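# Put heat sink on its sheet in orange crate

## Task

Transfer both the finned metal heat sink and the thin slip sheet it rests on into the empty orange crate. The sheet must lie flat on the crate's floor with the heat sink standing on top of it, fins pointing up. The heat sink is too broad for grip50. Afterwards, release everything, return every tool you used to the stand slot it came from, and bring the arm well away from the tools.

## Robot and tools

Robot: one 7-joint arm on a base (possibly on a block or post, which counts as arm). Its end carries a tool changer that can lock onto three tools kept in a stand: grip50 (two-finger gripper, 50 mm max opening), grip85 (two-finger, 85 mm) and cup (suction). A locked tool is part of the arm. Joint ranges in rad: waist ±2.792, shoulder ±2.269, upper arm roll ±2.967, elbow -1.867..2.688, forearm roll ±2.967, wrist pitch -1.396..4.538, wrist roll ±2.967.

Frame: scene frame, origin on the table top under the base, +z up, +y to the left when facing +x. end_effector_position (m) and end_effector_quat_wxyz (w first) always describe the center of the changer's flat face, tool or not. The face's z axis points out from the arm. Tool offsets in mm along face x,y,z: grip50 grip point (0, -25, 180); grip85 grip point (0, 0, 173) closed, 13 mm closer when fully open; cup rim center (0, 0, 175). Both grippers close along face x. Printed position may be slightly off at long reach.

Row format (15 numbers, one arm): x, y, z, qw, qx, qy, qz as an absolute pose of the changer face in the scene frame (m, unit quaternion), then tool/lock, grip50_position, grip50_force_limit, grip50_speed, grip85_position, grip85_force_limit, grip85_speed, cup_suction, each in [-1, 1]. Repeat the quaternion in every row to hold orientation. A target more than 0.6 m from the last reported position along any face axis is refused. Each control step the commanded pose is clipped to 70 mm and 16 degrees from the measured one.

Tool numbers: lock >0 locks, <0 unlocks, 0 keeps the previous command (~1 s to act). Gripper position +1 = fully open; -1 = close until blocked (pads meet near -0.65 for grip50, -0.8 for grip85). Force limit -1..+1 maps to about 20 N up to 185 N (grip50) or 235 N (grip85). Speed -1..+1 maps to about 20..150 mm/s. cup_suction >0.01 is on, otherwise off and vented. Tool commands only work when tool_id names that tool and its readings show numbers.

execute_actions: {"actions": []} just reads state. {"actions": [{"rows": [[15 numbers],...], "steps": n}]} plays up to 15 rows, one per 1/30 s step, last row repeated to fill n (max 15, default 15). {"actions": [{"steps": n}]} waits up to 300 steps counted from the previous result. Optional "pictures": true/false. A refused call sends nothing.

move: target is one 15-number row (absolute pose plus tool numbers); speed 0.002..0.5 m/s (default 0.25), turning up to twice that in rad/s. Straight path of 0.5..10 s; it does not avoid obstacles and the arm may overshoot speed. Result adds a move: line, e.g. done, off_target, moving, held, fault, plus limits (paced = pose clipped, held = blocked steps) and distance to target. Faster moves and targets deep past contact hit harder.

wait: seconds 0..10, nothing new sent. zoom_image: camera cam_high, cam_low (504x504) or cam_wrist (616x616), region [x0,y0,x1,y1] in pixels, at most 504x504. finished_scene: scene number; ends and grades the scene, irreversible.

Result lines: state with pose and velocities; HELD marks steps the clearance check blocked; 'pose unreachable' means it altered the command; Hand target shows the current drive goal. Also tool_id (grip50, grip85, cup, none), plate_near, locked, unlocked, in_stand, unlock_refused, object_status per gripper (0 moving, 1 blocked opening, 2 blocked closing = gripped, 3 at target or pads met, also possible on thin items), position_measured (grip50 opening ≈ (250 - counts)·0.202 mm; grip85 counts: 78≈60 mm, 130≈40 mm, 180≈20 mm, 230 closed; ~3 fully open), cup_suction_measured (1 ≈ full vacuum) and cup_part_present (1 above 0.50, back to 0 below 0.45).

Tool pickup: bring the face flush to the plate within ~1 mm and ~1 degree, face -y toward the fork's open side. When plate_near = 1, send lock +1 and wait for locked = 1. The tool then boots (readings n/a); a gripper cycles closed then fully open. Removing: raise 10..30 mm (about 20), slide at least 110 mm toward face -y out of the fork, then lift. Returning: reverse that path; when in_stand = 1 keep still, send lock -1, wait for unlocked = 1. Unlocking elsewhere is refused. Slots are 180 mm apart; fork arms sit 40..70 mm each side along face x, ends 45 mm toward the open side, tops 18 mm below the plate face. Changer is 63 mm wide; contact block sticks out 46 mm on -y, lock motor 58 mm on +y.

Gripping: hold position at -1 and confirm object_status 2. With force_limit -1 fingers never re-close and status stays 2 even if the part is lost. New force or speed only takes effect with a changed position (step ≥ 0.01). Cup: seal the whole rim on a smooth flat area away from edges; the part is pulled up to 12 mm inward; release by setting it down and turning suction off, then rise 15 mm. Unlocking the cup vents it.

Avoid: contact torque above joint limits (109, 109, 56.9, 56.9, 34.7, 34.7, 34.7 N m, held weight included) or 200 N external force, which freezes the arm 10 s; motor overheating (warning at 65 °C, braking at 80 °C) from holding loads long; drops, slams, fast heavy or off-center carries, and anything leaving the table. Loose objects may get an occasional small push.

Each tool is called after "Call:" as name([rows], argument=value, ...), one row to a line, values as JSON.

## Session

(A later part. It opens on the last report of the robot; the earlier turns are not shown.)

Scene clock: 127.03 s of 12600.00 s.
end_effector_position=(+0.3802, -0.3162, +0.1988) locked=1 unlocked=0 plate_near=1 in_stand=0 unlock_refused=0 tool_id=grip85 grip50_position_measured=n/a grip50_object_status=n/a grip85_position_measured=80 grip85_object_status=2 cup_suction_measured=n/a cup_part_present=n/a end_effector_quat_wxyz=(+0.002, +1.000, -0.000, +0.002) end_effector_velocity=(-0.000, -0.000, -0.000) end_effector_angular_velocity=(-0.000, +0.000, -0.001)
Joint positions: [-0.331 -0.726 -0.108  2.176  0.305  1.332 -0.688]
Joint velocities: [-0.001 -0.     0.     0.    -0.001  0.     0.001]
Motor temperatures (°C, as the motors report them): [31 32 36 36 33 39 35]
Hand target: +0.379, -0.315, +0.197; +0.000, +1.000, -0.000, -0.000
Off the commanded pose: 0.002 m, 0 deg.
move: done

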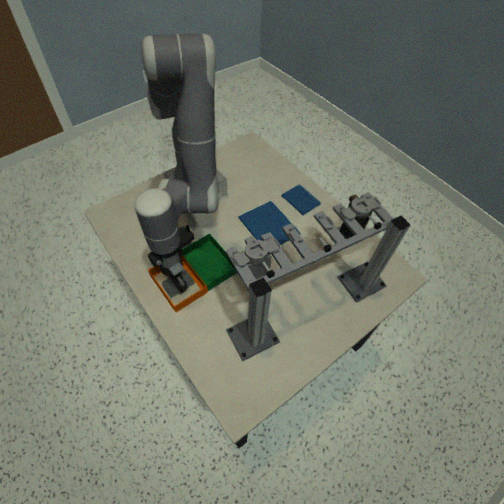

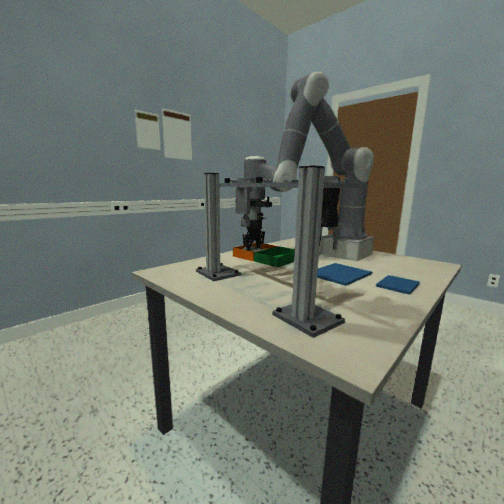

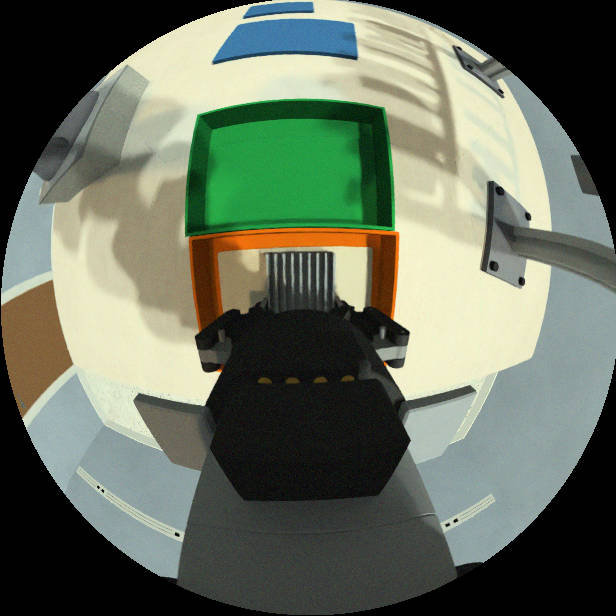

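Call:
move(target=[0.380,-0.316,0.198,0,1,0.0,0,0,1,0,0,1,-0.3,-0.3,-1], speed=0.03)

Call:
move(target=[0.380,-0.316,0.30,0,1,0.0,0,0,1,0,0,1,-0.3,-0.3,-1], speed=0.15)

Call:
move(target=[0.5105,0.053,0.386,0,0.7604,0.6494,0,0,1,0,0,1,-0.3,-0.3,-1], speed=0.3)

Scene clock: 128.70 s of 12600.00 s.
end_effector_position=(+0.3800, -0.3159, +0.1980) locked=1 unlocked=0 plate_near=1 in_stand=0 unlock_refused=0 tool_id=grip85 grip50_position_measured=n/a grip50_object_status=n/a grip85_position_measured=3 grip85_object_status=0 cup_suction_measured=n/a cup_part_present=n/a end_effector_quat_wxyz=(-0.000, +1.000, +0.000, +0.000) end_effector_velocity=(+0.000, +0.000, +0.000) end_effector_angular_velocity=(+0.000, -0.000, -0.000)
Joint positions: [-0.331 -0.727 -0.108  2.174  0.304  1.326 -0.688]
Joint velocities: [ 0.     0.    -0.    -0.    -0.    -0.001  0.   ]
Motor temperatures (°C, as the motors report them): [31 32 36 36 33 39 35]
Hand target: +0.380, -0.316, +0.198; +0.000, +1.000, +0.000, -0.000
Off the commanded pose: 0.000 m, 0 deg.
move: done

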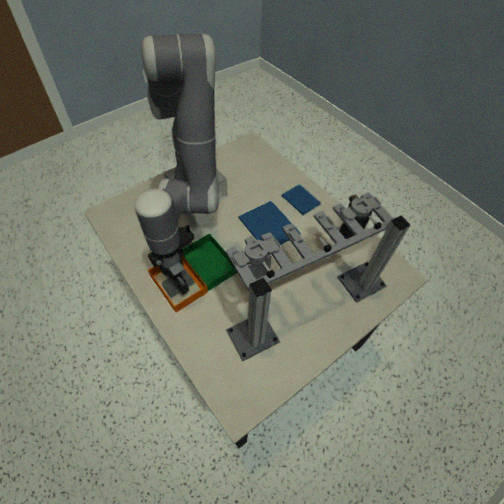

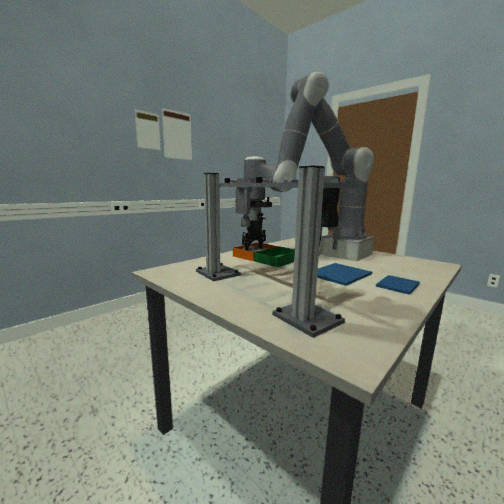

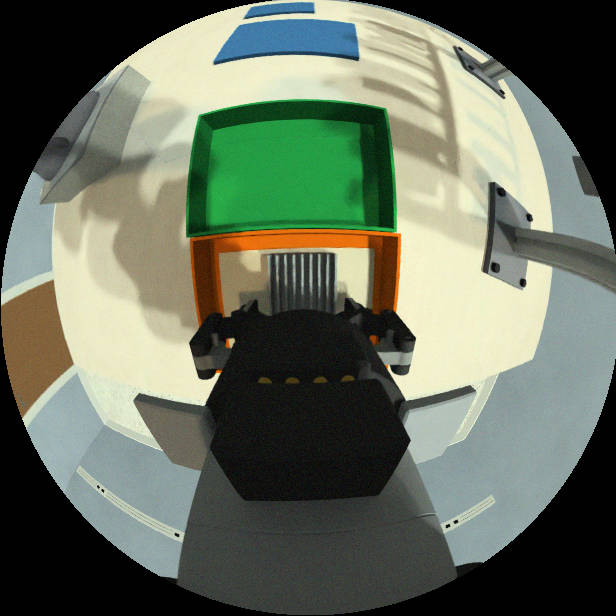

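Scene clock: 129.70 s of 12600.00 s.
end_effector_position=(+0.3798, -0.3160, +0.3003) locked=1 unlocked=0 plate_near=1 in_stand=0 unlock_refused=0 tool_id=grip85 grip50_position_measured=n/a grip50_object_status=n/a grip85_position_measured=3 grip85_object_status=3 cup_suction_measured=n/a cup_part_present=n/a end_effector_quat_wxyz=(+0.000, +1.000, +0.000, +0.000) end_effector_velocity=(-0.000, +0.000, -0.001) end_effector_angular_velocity=(+0.001, +0.002, -0.000)
Joint positions: [-0.261 -0.431 -0.209  2.253  0.197  1.107 -0.608]
Joint velocities: [-0.    -0.002  0.    -0.     0.    -0.     0.   ]
Motor temperatures (°C, as the motors report them): [31 32 36 36 33 39 35]
Hand target: +0.380, -0.316, +0.300; -0.000, +1.000, +0.000, +0.000
Off the commanded pose: 0.000 m, 0 deg.
move: done

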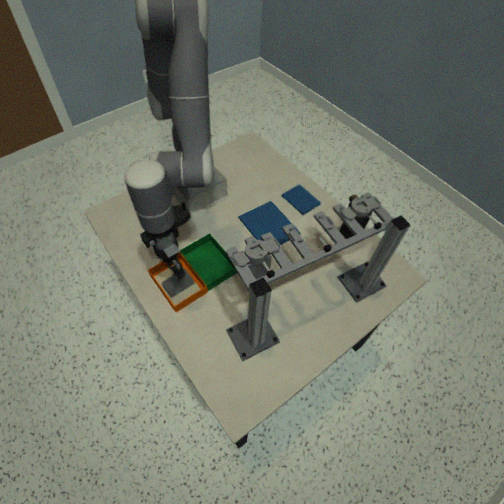

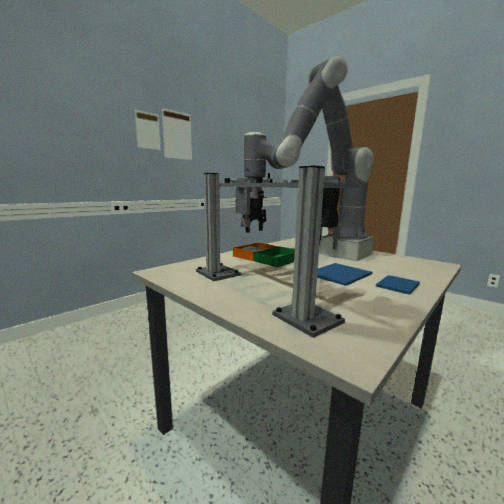

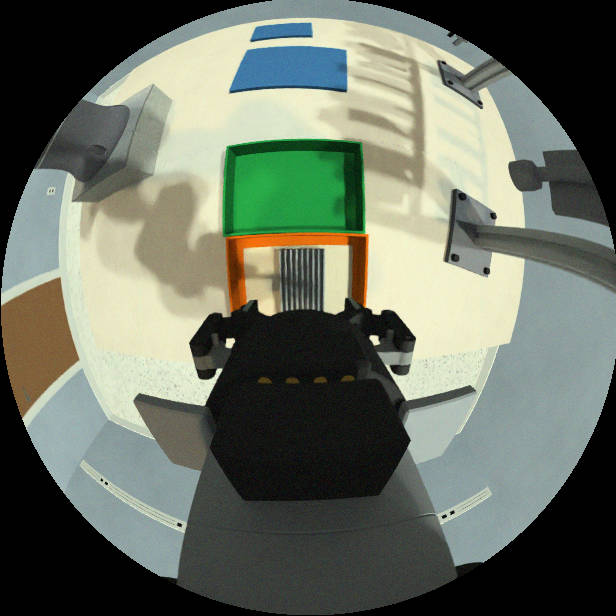

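Scene clock: 132.40 s of 12600.00 s.
end_effector_position=(+0.5089, +0.0547, +0.3867) locked=1 unlocked=0 plate_near=1 in_stand=0 unlock_refused=0 tool_id=grip85 grip50_position_measured=n/a grip50_object_status=n/a grip85_position_measured=3 grip85_object_status=3 cup_suction_measured=n/a cup_part_present=n/a end_effector_quat_wxyz=(-0.002, +0.760, +0.650, +0.002) end_effector_velocity=(+0.000, -0.000, +0.000) end_effector_angular_velocity=(+0.000, -0.000, -0.001)
Joint positions: [ 0.142 -0.275  0.173  2.161 -0.073  0.869 -1.031]
Joint velocities: [-0.001  0.    -0.    -0.     0.     0.    -0.   ]
Motor temperatures (°C, as the motors report them): [31 32 36 36 33 39 35]
Hand target: +0.509, +0.055, +0.387; -0.003, +0.760, +0.649, +0.002
Off the commanded pose: 0.002 m, 0 deg.
move: done

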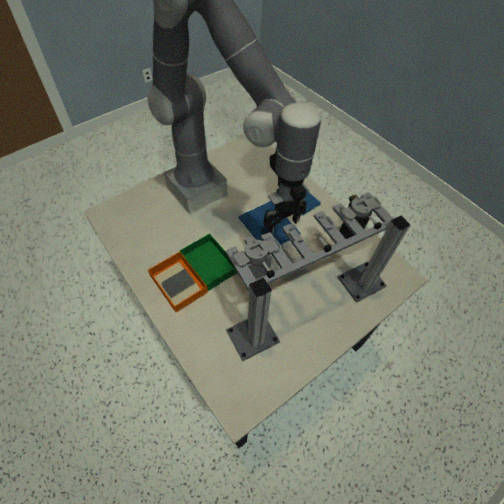

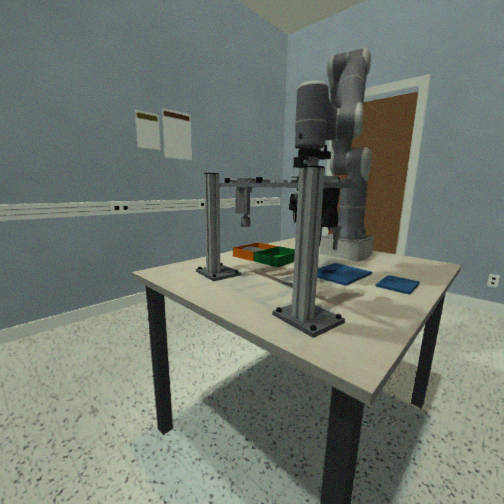

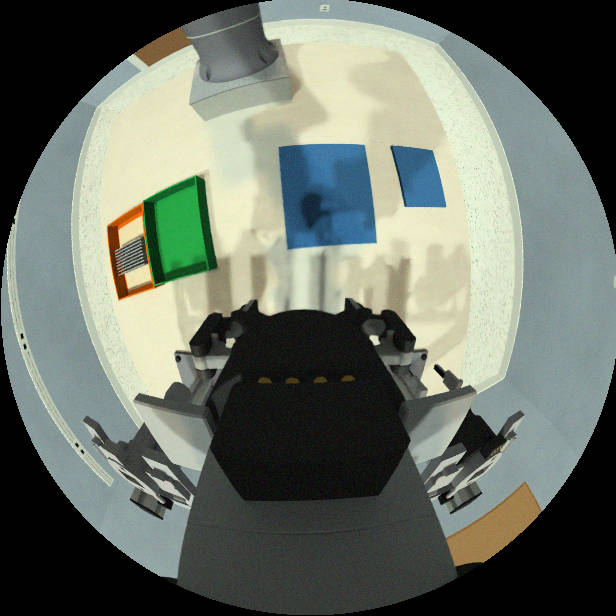

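Call:
move(target=[0.5105,0.053,0.386,0,0.7604,0.6494,0,0,1,0,0,1,-0.3,-0.3,-1], speed=0.05)

Call:
move(target=[0.639,0.0327,0.386,0,0.7604,0.6494,0,0,1,0,0,1,-0.3,-0.3,-1], speed=0.12)

Call:
move(target=[0.639,0.0327,0.3652,0,0.7604,0.6494,0,0,1,0,0,1,-0.3,-0.3,-1], speed=0.03)

Scene clock: 133.93 s of 12600.00 s.
end_effector_position=(+0.5104, +0.0531, +0.3860) locked=1 unlocked=0 plate_near=1 in_stand=0 unlock_refused=0 tool_id=grip85 grip50_position_measured=n/a grip50_object_status=n/a grip85_position_measured=3 grip85_object_status=3 cup_suction_measured=n/a cup_part_present=n/a end_effector_quat_wxyz=(-0.000, +0.760, +0.650, -0.000) end_effector_velocity=(-0.000, +0.000, -0.000) end_effector_angular_velocity=(-0.000, +0.001, +0.000)
Joint positions: [ 0.142 -0.279  0.169  2.16  -0.081  0.87  -1.028]
Joint velocities: [ 0.    -0.     0.    -0.     0.    -0.001  0.   ]
Motor temperatures (°C, as the motors report them): [31 32 36 36 33 39 35]
Hand target: +0.511, +0.053, +0.386; +0.000, +0.760, +0.649, +0.000
Off the commanded pose: 0.000 m, 0 deg.
move: done

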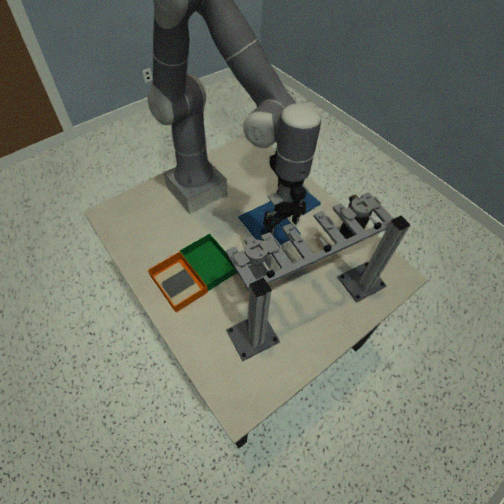

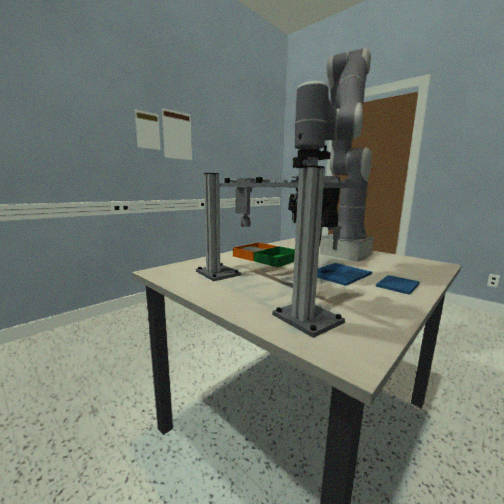

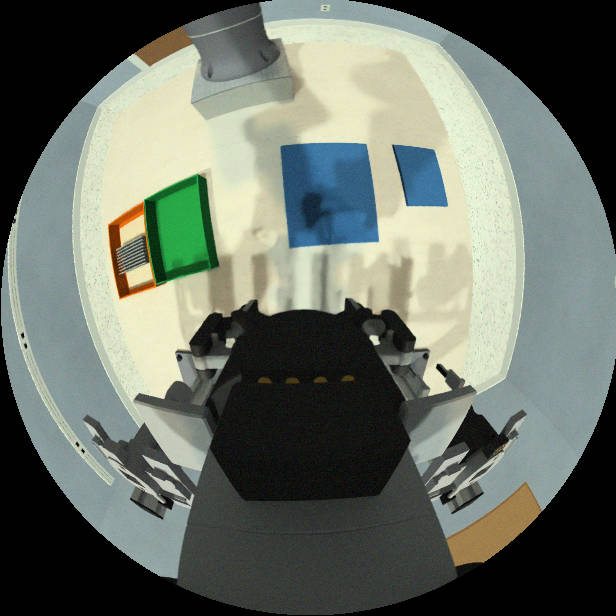

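Scene clock: 135.30 s of 12600.00 s.
end_effector_position=(+0.6391, +0.0328, +0.3865) locked=1 unlocked=0 plate_near=1 in_stand=0 unlock_refused=0 tool_id=grip85 grip50_position_measured=n/a grip50_object_status=n/a grip85_position_measured=3 grip85_object_status=3 cup_suction_measured=n/a cup_part_present=n/a end_effector_quat_wxyz=(+0.000, +0.760, +0.649, +0.000) end_effector_velocity=(-0.000, +0.000, +0.001) end_effector_angular_velocity=(+0.000, -0.000, +0.000)
Joint positions: [ 0.111 -0.521  0.116  1.767 -0.083  0.721 -1.128]
Joint velocities: [ 0.     0.001 -0.    -0.     0.    -0.    -0.   ]
Motor temperatures (°C, as the motors report them): [31 32 36 36 33 39 35]
Hand target: +0.639, +0.033, +0.386; -0.000, +0.760, +0.649, +0.000
Off the commanded pose: 0.000 m, 0 deg.
move: done

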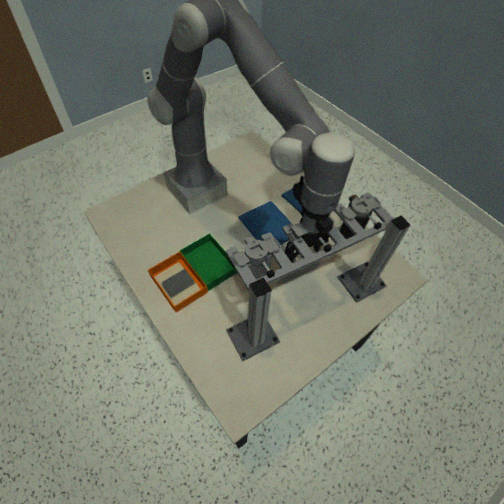

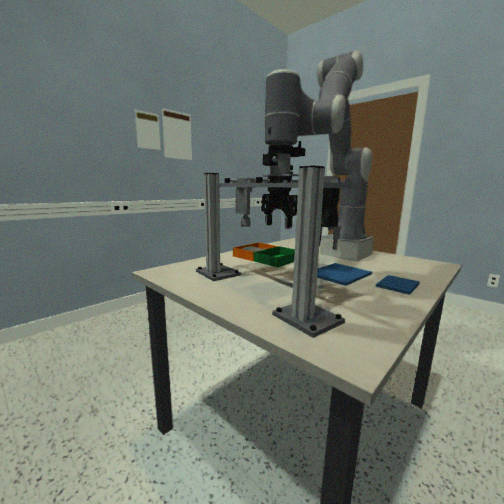

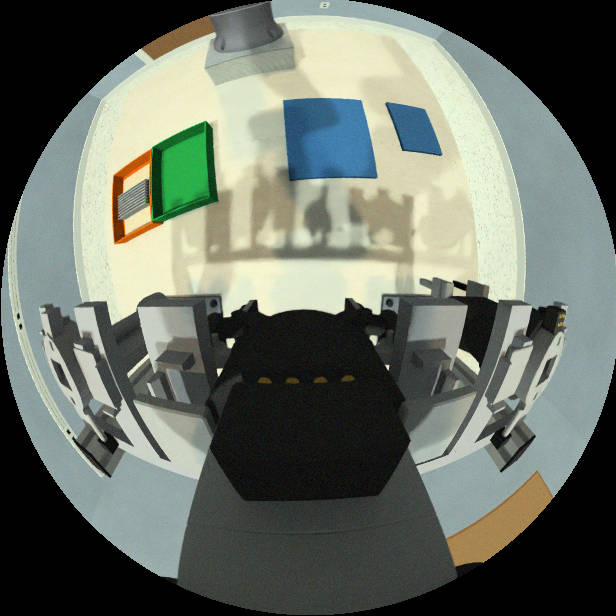

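Scene clock: 136.23 s of 12600.00 s.
end_effector_position=(+0.6392, +0.0328, +0.3653) locked=1 unlocked=0 plate_near=1 in_stand=1 unlock_refused=0 tool_id=grip85 grip50_position_measured=n/a grip50_object_status=n/a grip85_position_measured=3 grip85_object_status=3 cup_suction_measured=n/a cup_part_present=n/a end_effector_quat_wxyz=(-0.000, +0.760, +0.649, +0.000) end_effector_velocity=(-0.000, +0.000, +0.000) end_effector_angular_velocity=(+0.000, -0.000, -0.000)
Joint positions: [ 0.114 -0.554  0.111  1.781 -0.088  0.768 -1.125]
Joint velocities: [ 0.  0.  0.  0.  0. -0.  0.]
Motor temperatures (°C, as the motors report them): [31 32 36 36 33 39 35]
Hand target: +0.639, +0.033, +0.365; -0.000, +0.760, +0.649, +0.000
Off the commanded pose: 0.000 m, 0 deg.
move: done

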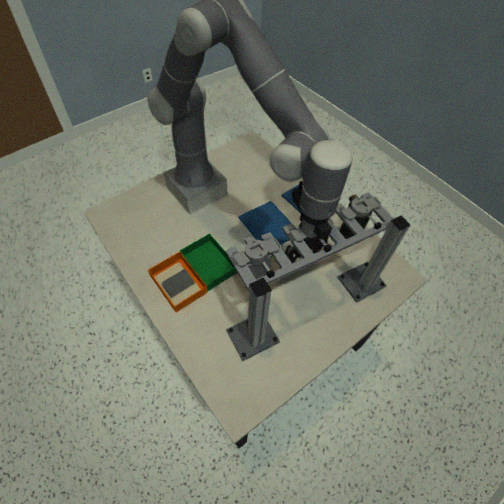

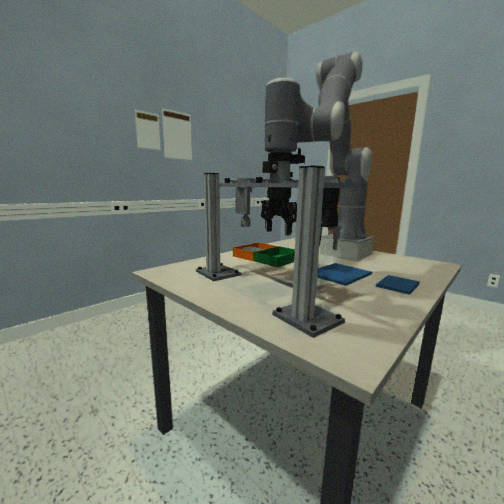

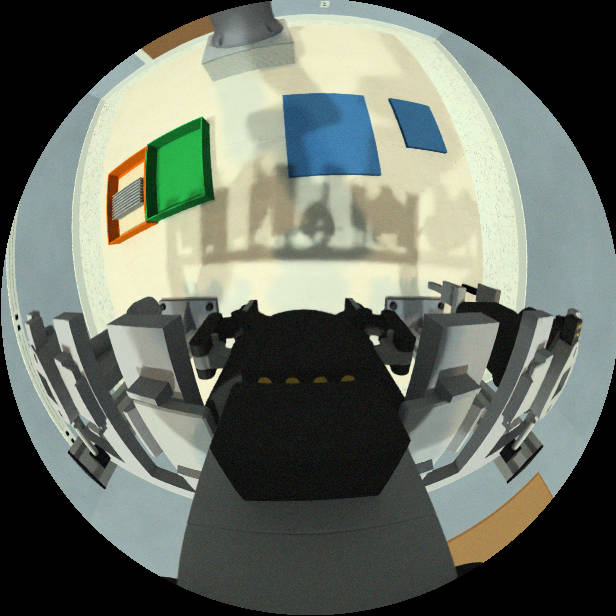

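Call:
execute_actions([
  {"rows":[[0.639,0.0327,0.3652,0,0.7604,0.6494,0,-1,1,0,0,1,-0.3,-0.3,-1]],"steps":15},
], pictures=false)

Call:
execute_actions([
  {"steps":20},
], pictures=false)

Scene clock: 137.47 s of 12600.00 s.
end_effector_position=(+0.6389, +0.0328, +0.3650) locked=0 unlocked=0 plate_near=1 in_stand=1 unlock_refused=0 tool_id=none grip50_position_measured=n/a grip50_object_status=n/a grip85_position_measured=n/a grip85_object_status=n/a cup_suction_measured=n/a cup_part_present=n/a end_effector_quat_wxyz=(-0.000, +0.760, +0.649, -0.000) end_effector_velocity=(-0.000, -0.000, -0.000) end_effector_angular_velocity=(-0.000, +0.000, +0.000)
Joint positions: [ 0.114 -0.554  0.111  1.781 -0.088  0.768 -1.125]
Joint velocities: [-0. -0. -0.  0. -0. -0. -0.]
Motor temperatures (°C, as the motors report them): [31 32 36 36 33 39 35]
Hand target: +0.639, +0.033, +0.365; +0.000, +0.760, +0.649, +0.000
Off the commanded pose: 0.000 m, 0 deg.
Steps of this call (steps 1 to 22: nothing new was sent; steps 23 to 37: all 15 steps of this action). Readings (end_effector_position | what the end effector reports):
23: (+0.6390, +0.0328, +0.3650) | locked=1 unlocked=0 plate_near=1 in_stand=1 unlock_refused=0 tool_id=grip85 grip50_position_measured=n/a grip50_object_status=n/a grip85_position_measured=3 grip85_object_status=3 cup_suction_measured=n/a cup_part_present=n/a
24: (+0.6390, +0.0328, +0.3650) | locked=1 unlocked=0 plate_near=1 in_stand=1 unlock_refused=0 tool_id=grip85 grip50_position_measured=n/a grip50_object_status=n/a grip85_position_measured=3 grip85_object_status=3 cup_suction_measured=n/a cup_part_present=n/a
26: (+0.6390, +0.0328, +0.3650) | locked=1 unlocked=0 plate_near=1 in_stand=1 unlock_refused=0 tool_id=grip85 grip50_position_measured=n/a grip50_object_status=n/a grip85_position_measured=3 grip85_object_status=3 cup_suction_measured=n/a cup_part_present=n/a
30: (+0.6389, +0.0328, +0.3649) | locked=0 unlocked=0 plate_near=1 in_stand=1 unlock_refused=0 tool_id=none grip50_position_measured=n/a grip50_object_status=n/a grip85_position_measured=n/a grip85_object_status=n/a cup_suction_measured=n/a cup_part_present=n/a
37: the state above

Scene clock: 138.13 s of 12600.00 s.
end_effector_position=(+0.6389, +0.0328, +0.3650) locked=0 unlocked=1 plate_near=1 in_stand=1 unlock_refused=0 tool_id=none grip50_position_measured=n/a grip50_object_status=n/a grip85_position_measured=n/a grip85_object_status=n/a cup_suction_measured=n/a cup_part_present=n/a end_effector_quat_wxyz=(-0.000, +0.760, +0.649, -0.000) end_effector_velocity=(+0.000, +0.000, +0.000) end_effector_angular_velocity=(+0.000, -0.001, -0.000)
Joint positions: [ 0.114 -0.554  0.111  1.781 -0.088  0.768 -1.125]
Joint velocities: [ 0.    -0.     0.     0.    -0.     0.001  0.   ]
Motor temperatures (°C, as the motors report them): [31 32 36 36 33 39 35]
Hand target: +0.639, +0.033, +0.365; +0.000, +0.760, +0.649, +0.000
Off the commanded pose: 0.000 m, 0 deg.
Steps of this call (steps 1 to 20: nothing new was sent). Readings (end_effector_position | what the end effector reports):
1: (+0.6389, +0.0328, +0.3650) | locked=0 unlocked=0 plate_near=1 in_stand=1 unlock_refused=0 tool_id=none grip50_position_measured=n/a grip50_object_status=n/a grip85_position_measured=n/a grip85_object_status=n/a cup_suction_measured=n/a cup_part_present=n/a
2: (+0.6389, +0.0328, +0.3650) | locked=0 unlocked=0 plate_near=1 in_stand=1 unlock_refused=0 tool_id=none grip50_position_measured=n/a grip50_object_status=n/a grip85_position_measured=n/a grip85_object_status=n/a cup_suction_measured=n/a cup_part_present=n/a
4: (+0.6389, +0.0328, +0.3650) | locked=0 unlocked=0 plate_near=1 in_stand=1 unlock_refused=0 tool_id=none grip50_position_measured=n/a grip50_object_status=n/a grip85_position_measured=n/a grip85_object_status=n/a cup_suction_measured=n/a cup_part_present=n/a
8: (+0.6389, +0.0328, +0.3650) | locked=0 unlocked=0 plate_near=1 in_stand=1 unlock_refused=0 tool_id=none grip50_position_measured=n/a grip50_object_status=n/a grip85_position_measured=n/a grip85_object_status=n/a cup_suction_measured=n/a cup_part_present=n/a
20: the state above

Call:
move(target=[0.639,0.0327,0.41,0,0.7604,0.6494,0,0,1,0,0,1,-0.3,-0.3,-1], speed=0.08)

Call:
move(target=[0.38,0,0.47,0,0.7604,0.6494,0,0,1,0,0,1,-0.3,-0.3,-1], speed=0.3)

Call:
zoom_image(camera="cam_high", region=[120,170,420,340])

Scene clock: 139.80 s of 12600.00 s.
end_effector_position=(+0.6389, +0.0326, +0.4102) locked=0 unlocked=1 plate_near=0 in_stand=0 unlock_refused=0 tool_id=none grip50_position_measured=n/a grip50_object_status=n/a grip85_position_measured=n/a grip85_object_status=n/a cup_suction_measured=n/a cup_part_present=n/a end_effector_quat_wxyz=(+0.000, +0.760, +0.649, +0.000) end_effector_velocity=(+0.000, -0.000, +0.000) end_effector_angular_velocity=(+0.000, -0.001, +0.000)
Joint positions: [ 0.108 -0.486  0.121  1.75  -0.079  0.668 -1.131]
Joint velocities: [-0. -0. -0. -0.  0.  0. -0.]
Motor temperatures (°C, as the motors report them): [31 32 36 36 33 39 35]
Hand target: +0.639, +0.033, +0.410; +0.000, +0.760, +0.650, -0.000
Off the commanded pose: 0.000 m, 0 deg.
move: done

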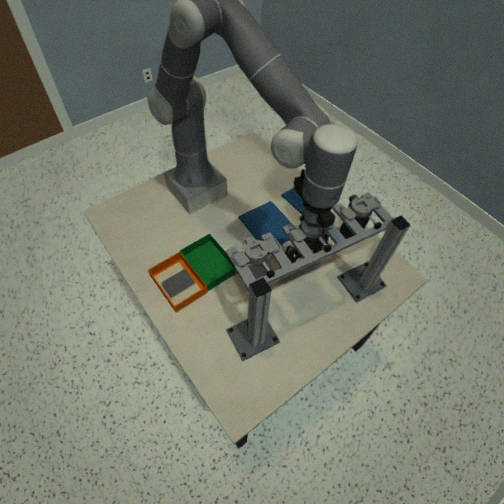

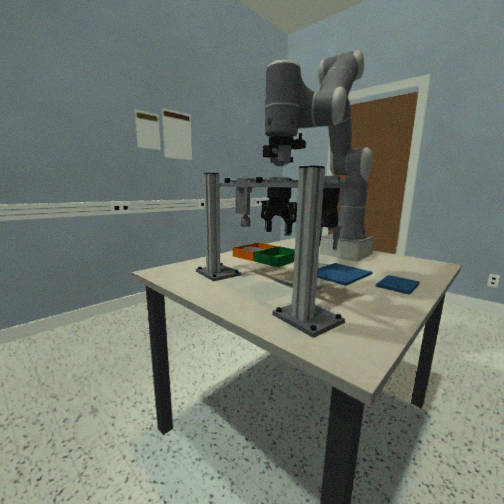

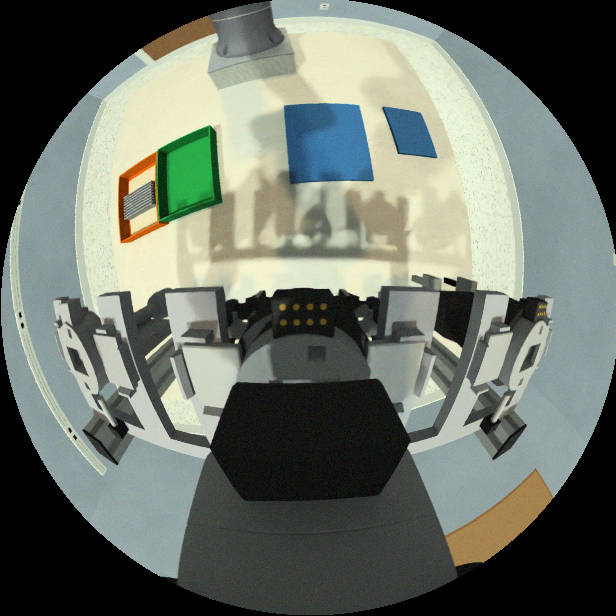

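Scene clock: 141.13 s of 12600.00 s.
end_effector_position=(+0.3798, -0.0007, +0.4691) locked=0 unlocked=1 plate_near=0 in_stand=0 unlock_refused=0 tool_id=none grip50_position_measured=n/a grip50_object_status=n/a grip85_position_measured=n/a grip85_object_status=n/a cup_suction_measured=n/a cup_part_present=n/a end_effector_quat_wxyz=(+0.001, +0.760, +0.650, -0.001) end_effector_velocity=(-0.000, +0.000, -0.001) end_effector_angular_velocity=(-0.000, +0.002, +0.000)
Joint positions: [ 0.037  0.198  0.238  2.39   0.049  0.633 -1.153]
Joint velocities: [ 0.    -0.002  0.     0.    -0.    -0.     0.   ]
Motor temperatures (°C, as the motors report them): [31 32 36 36 33 39 35]
Hand target: +0.380, -0.001, +0.469; +0.001, +0.760, +0.650, -0.000
Off the commanded pose: 0.001 m, 0 deg.
move: done

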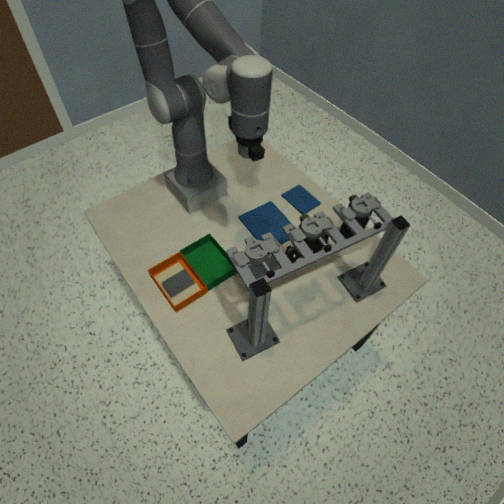

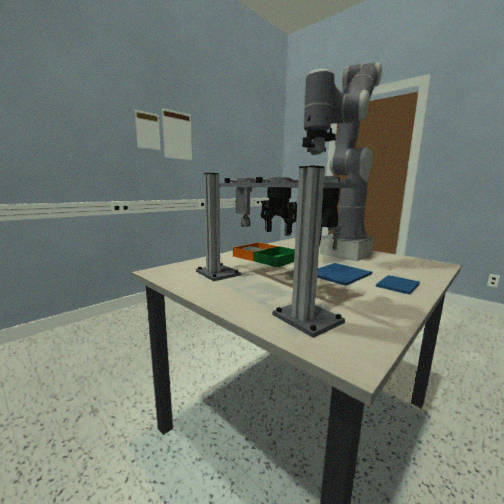

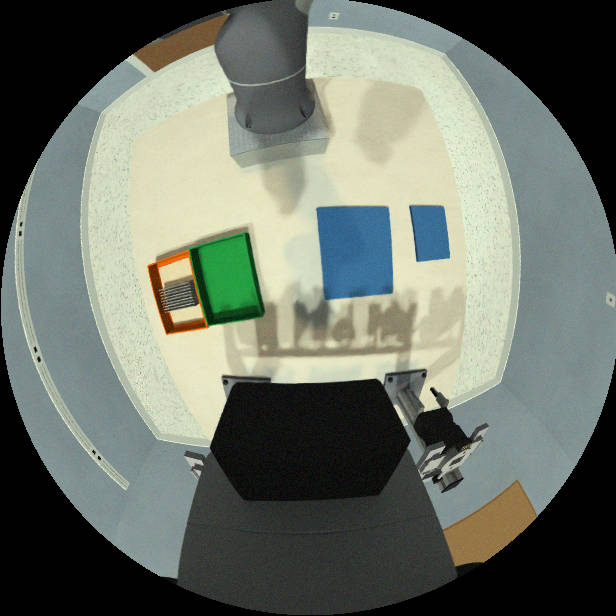

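Region (120, 170, 420, 340) of cam_high's 504x504 image, scaled by 1.680, with more detail than that image has; it fills the top 286 rows of this view, and the rest is white.

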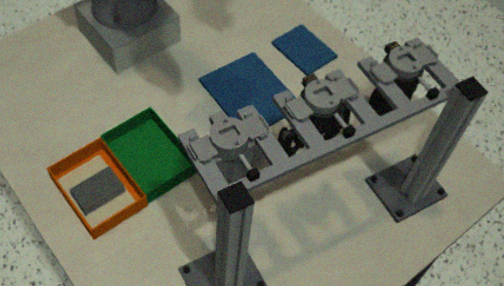

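Call:
finished_scene(scene=1)

The scene is finished: the task was done.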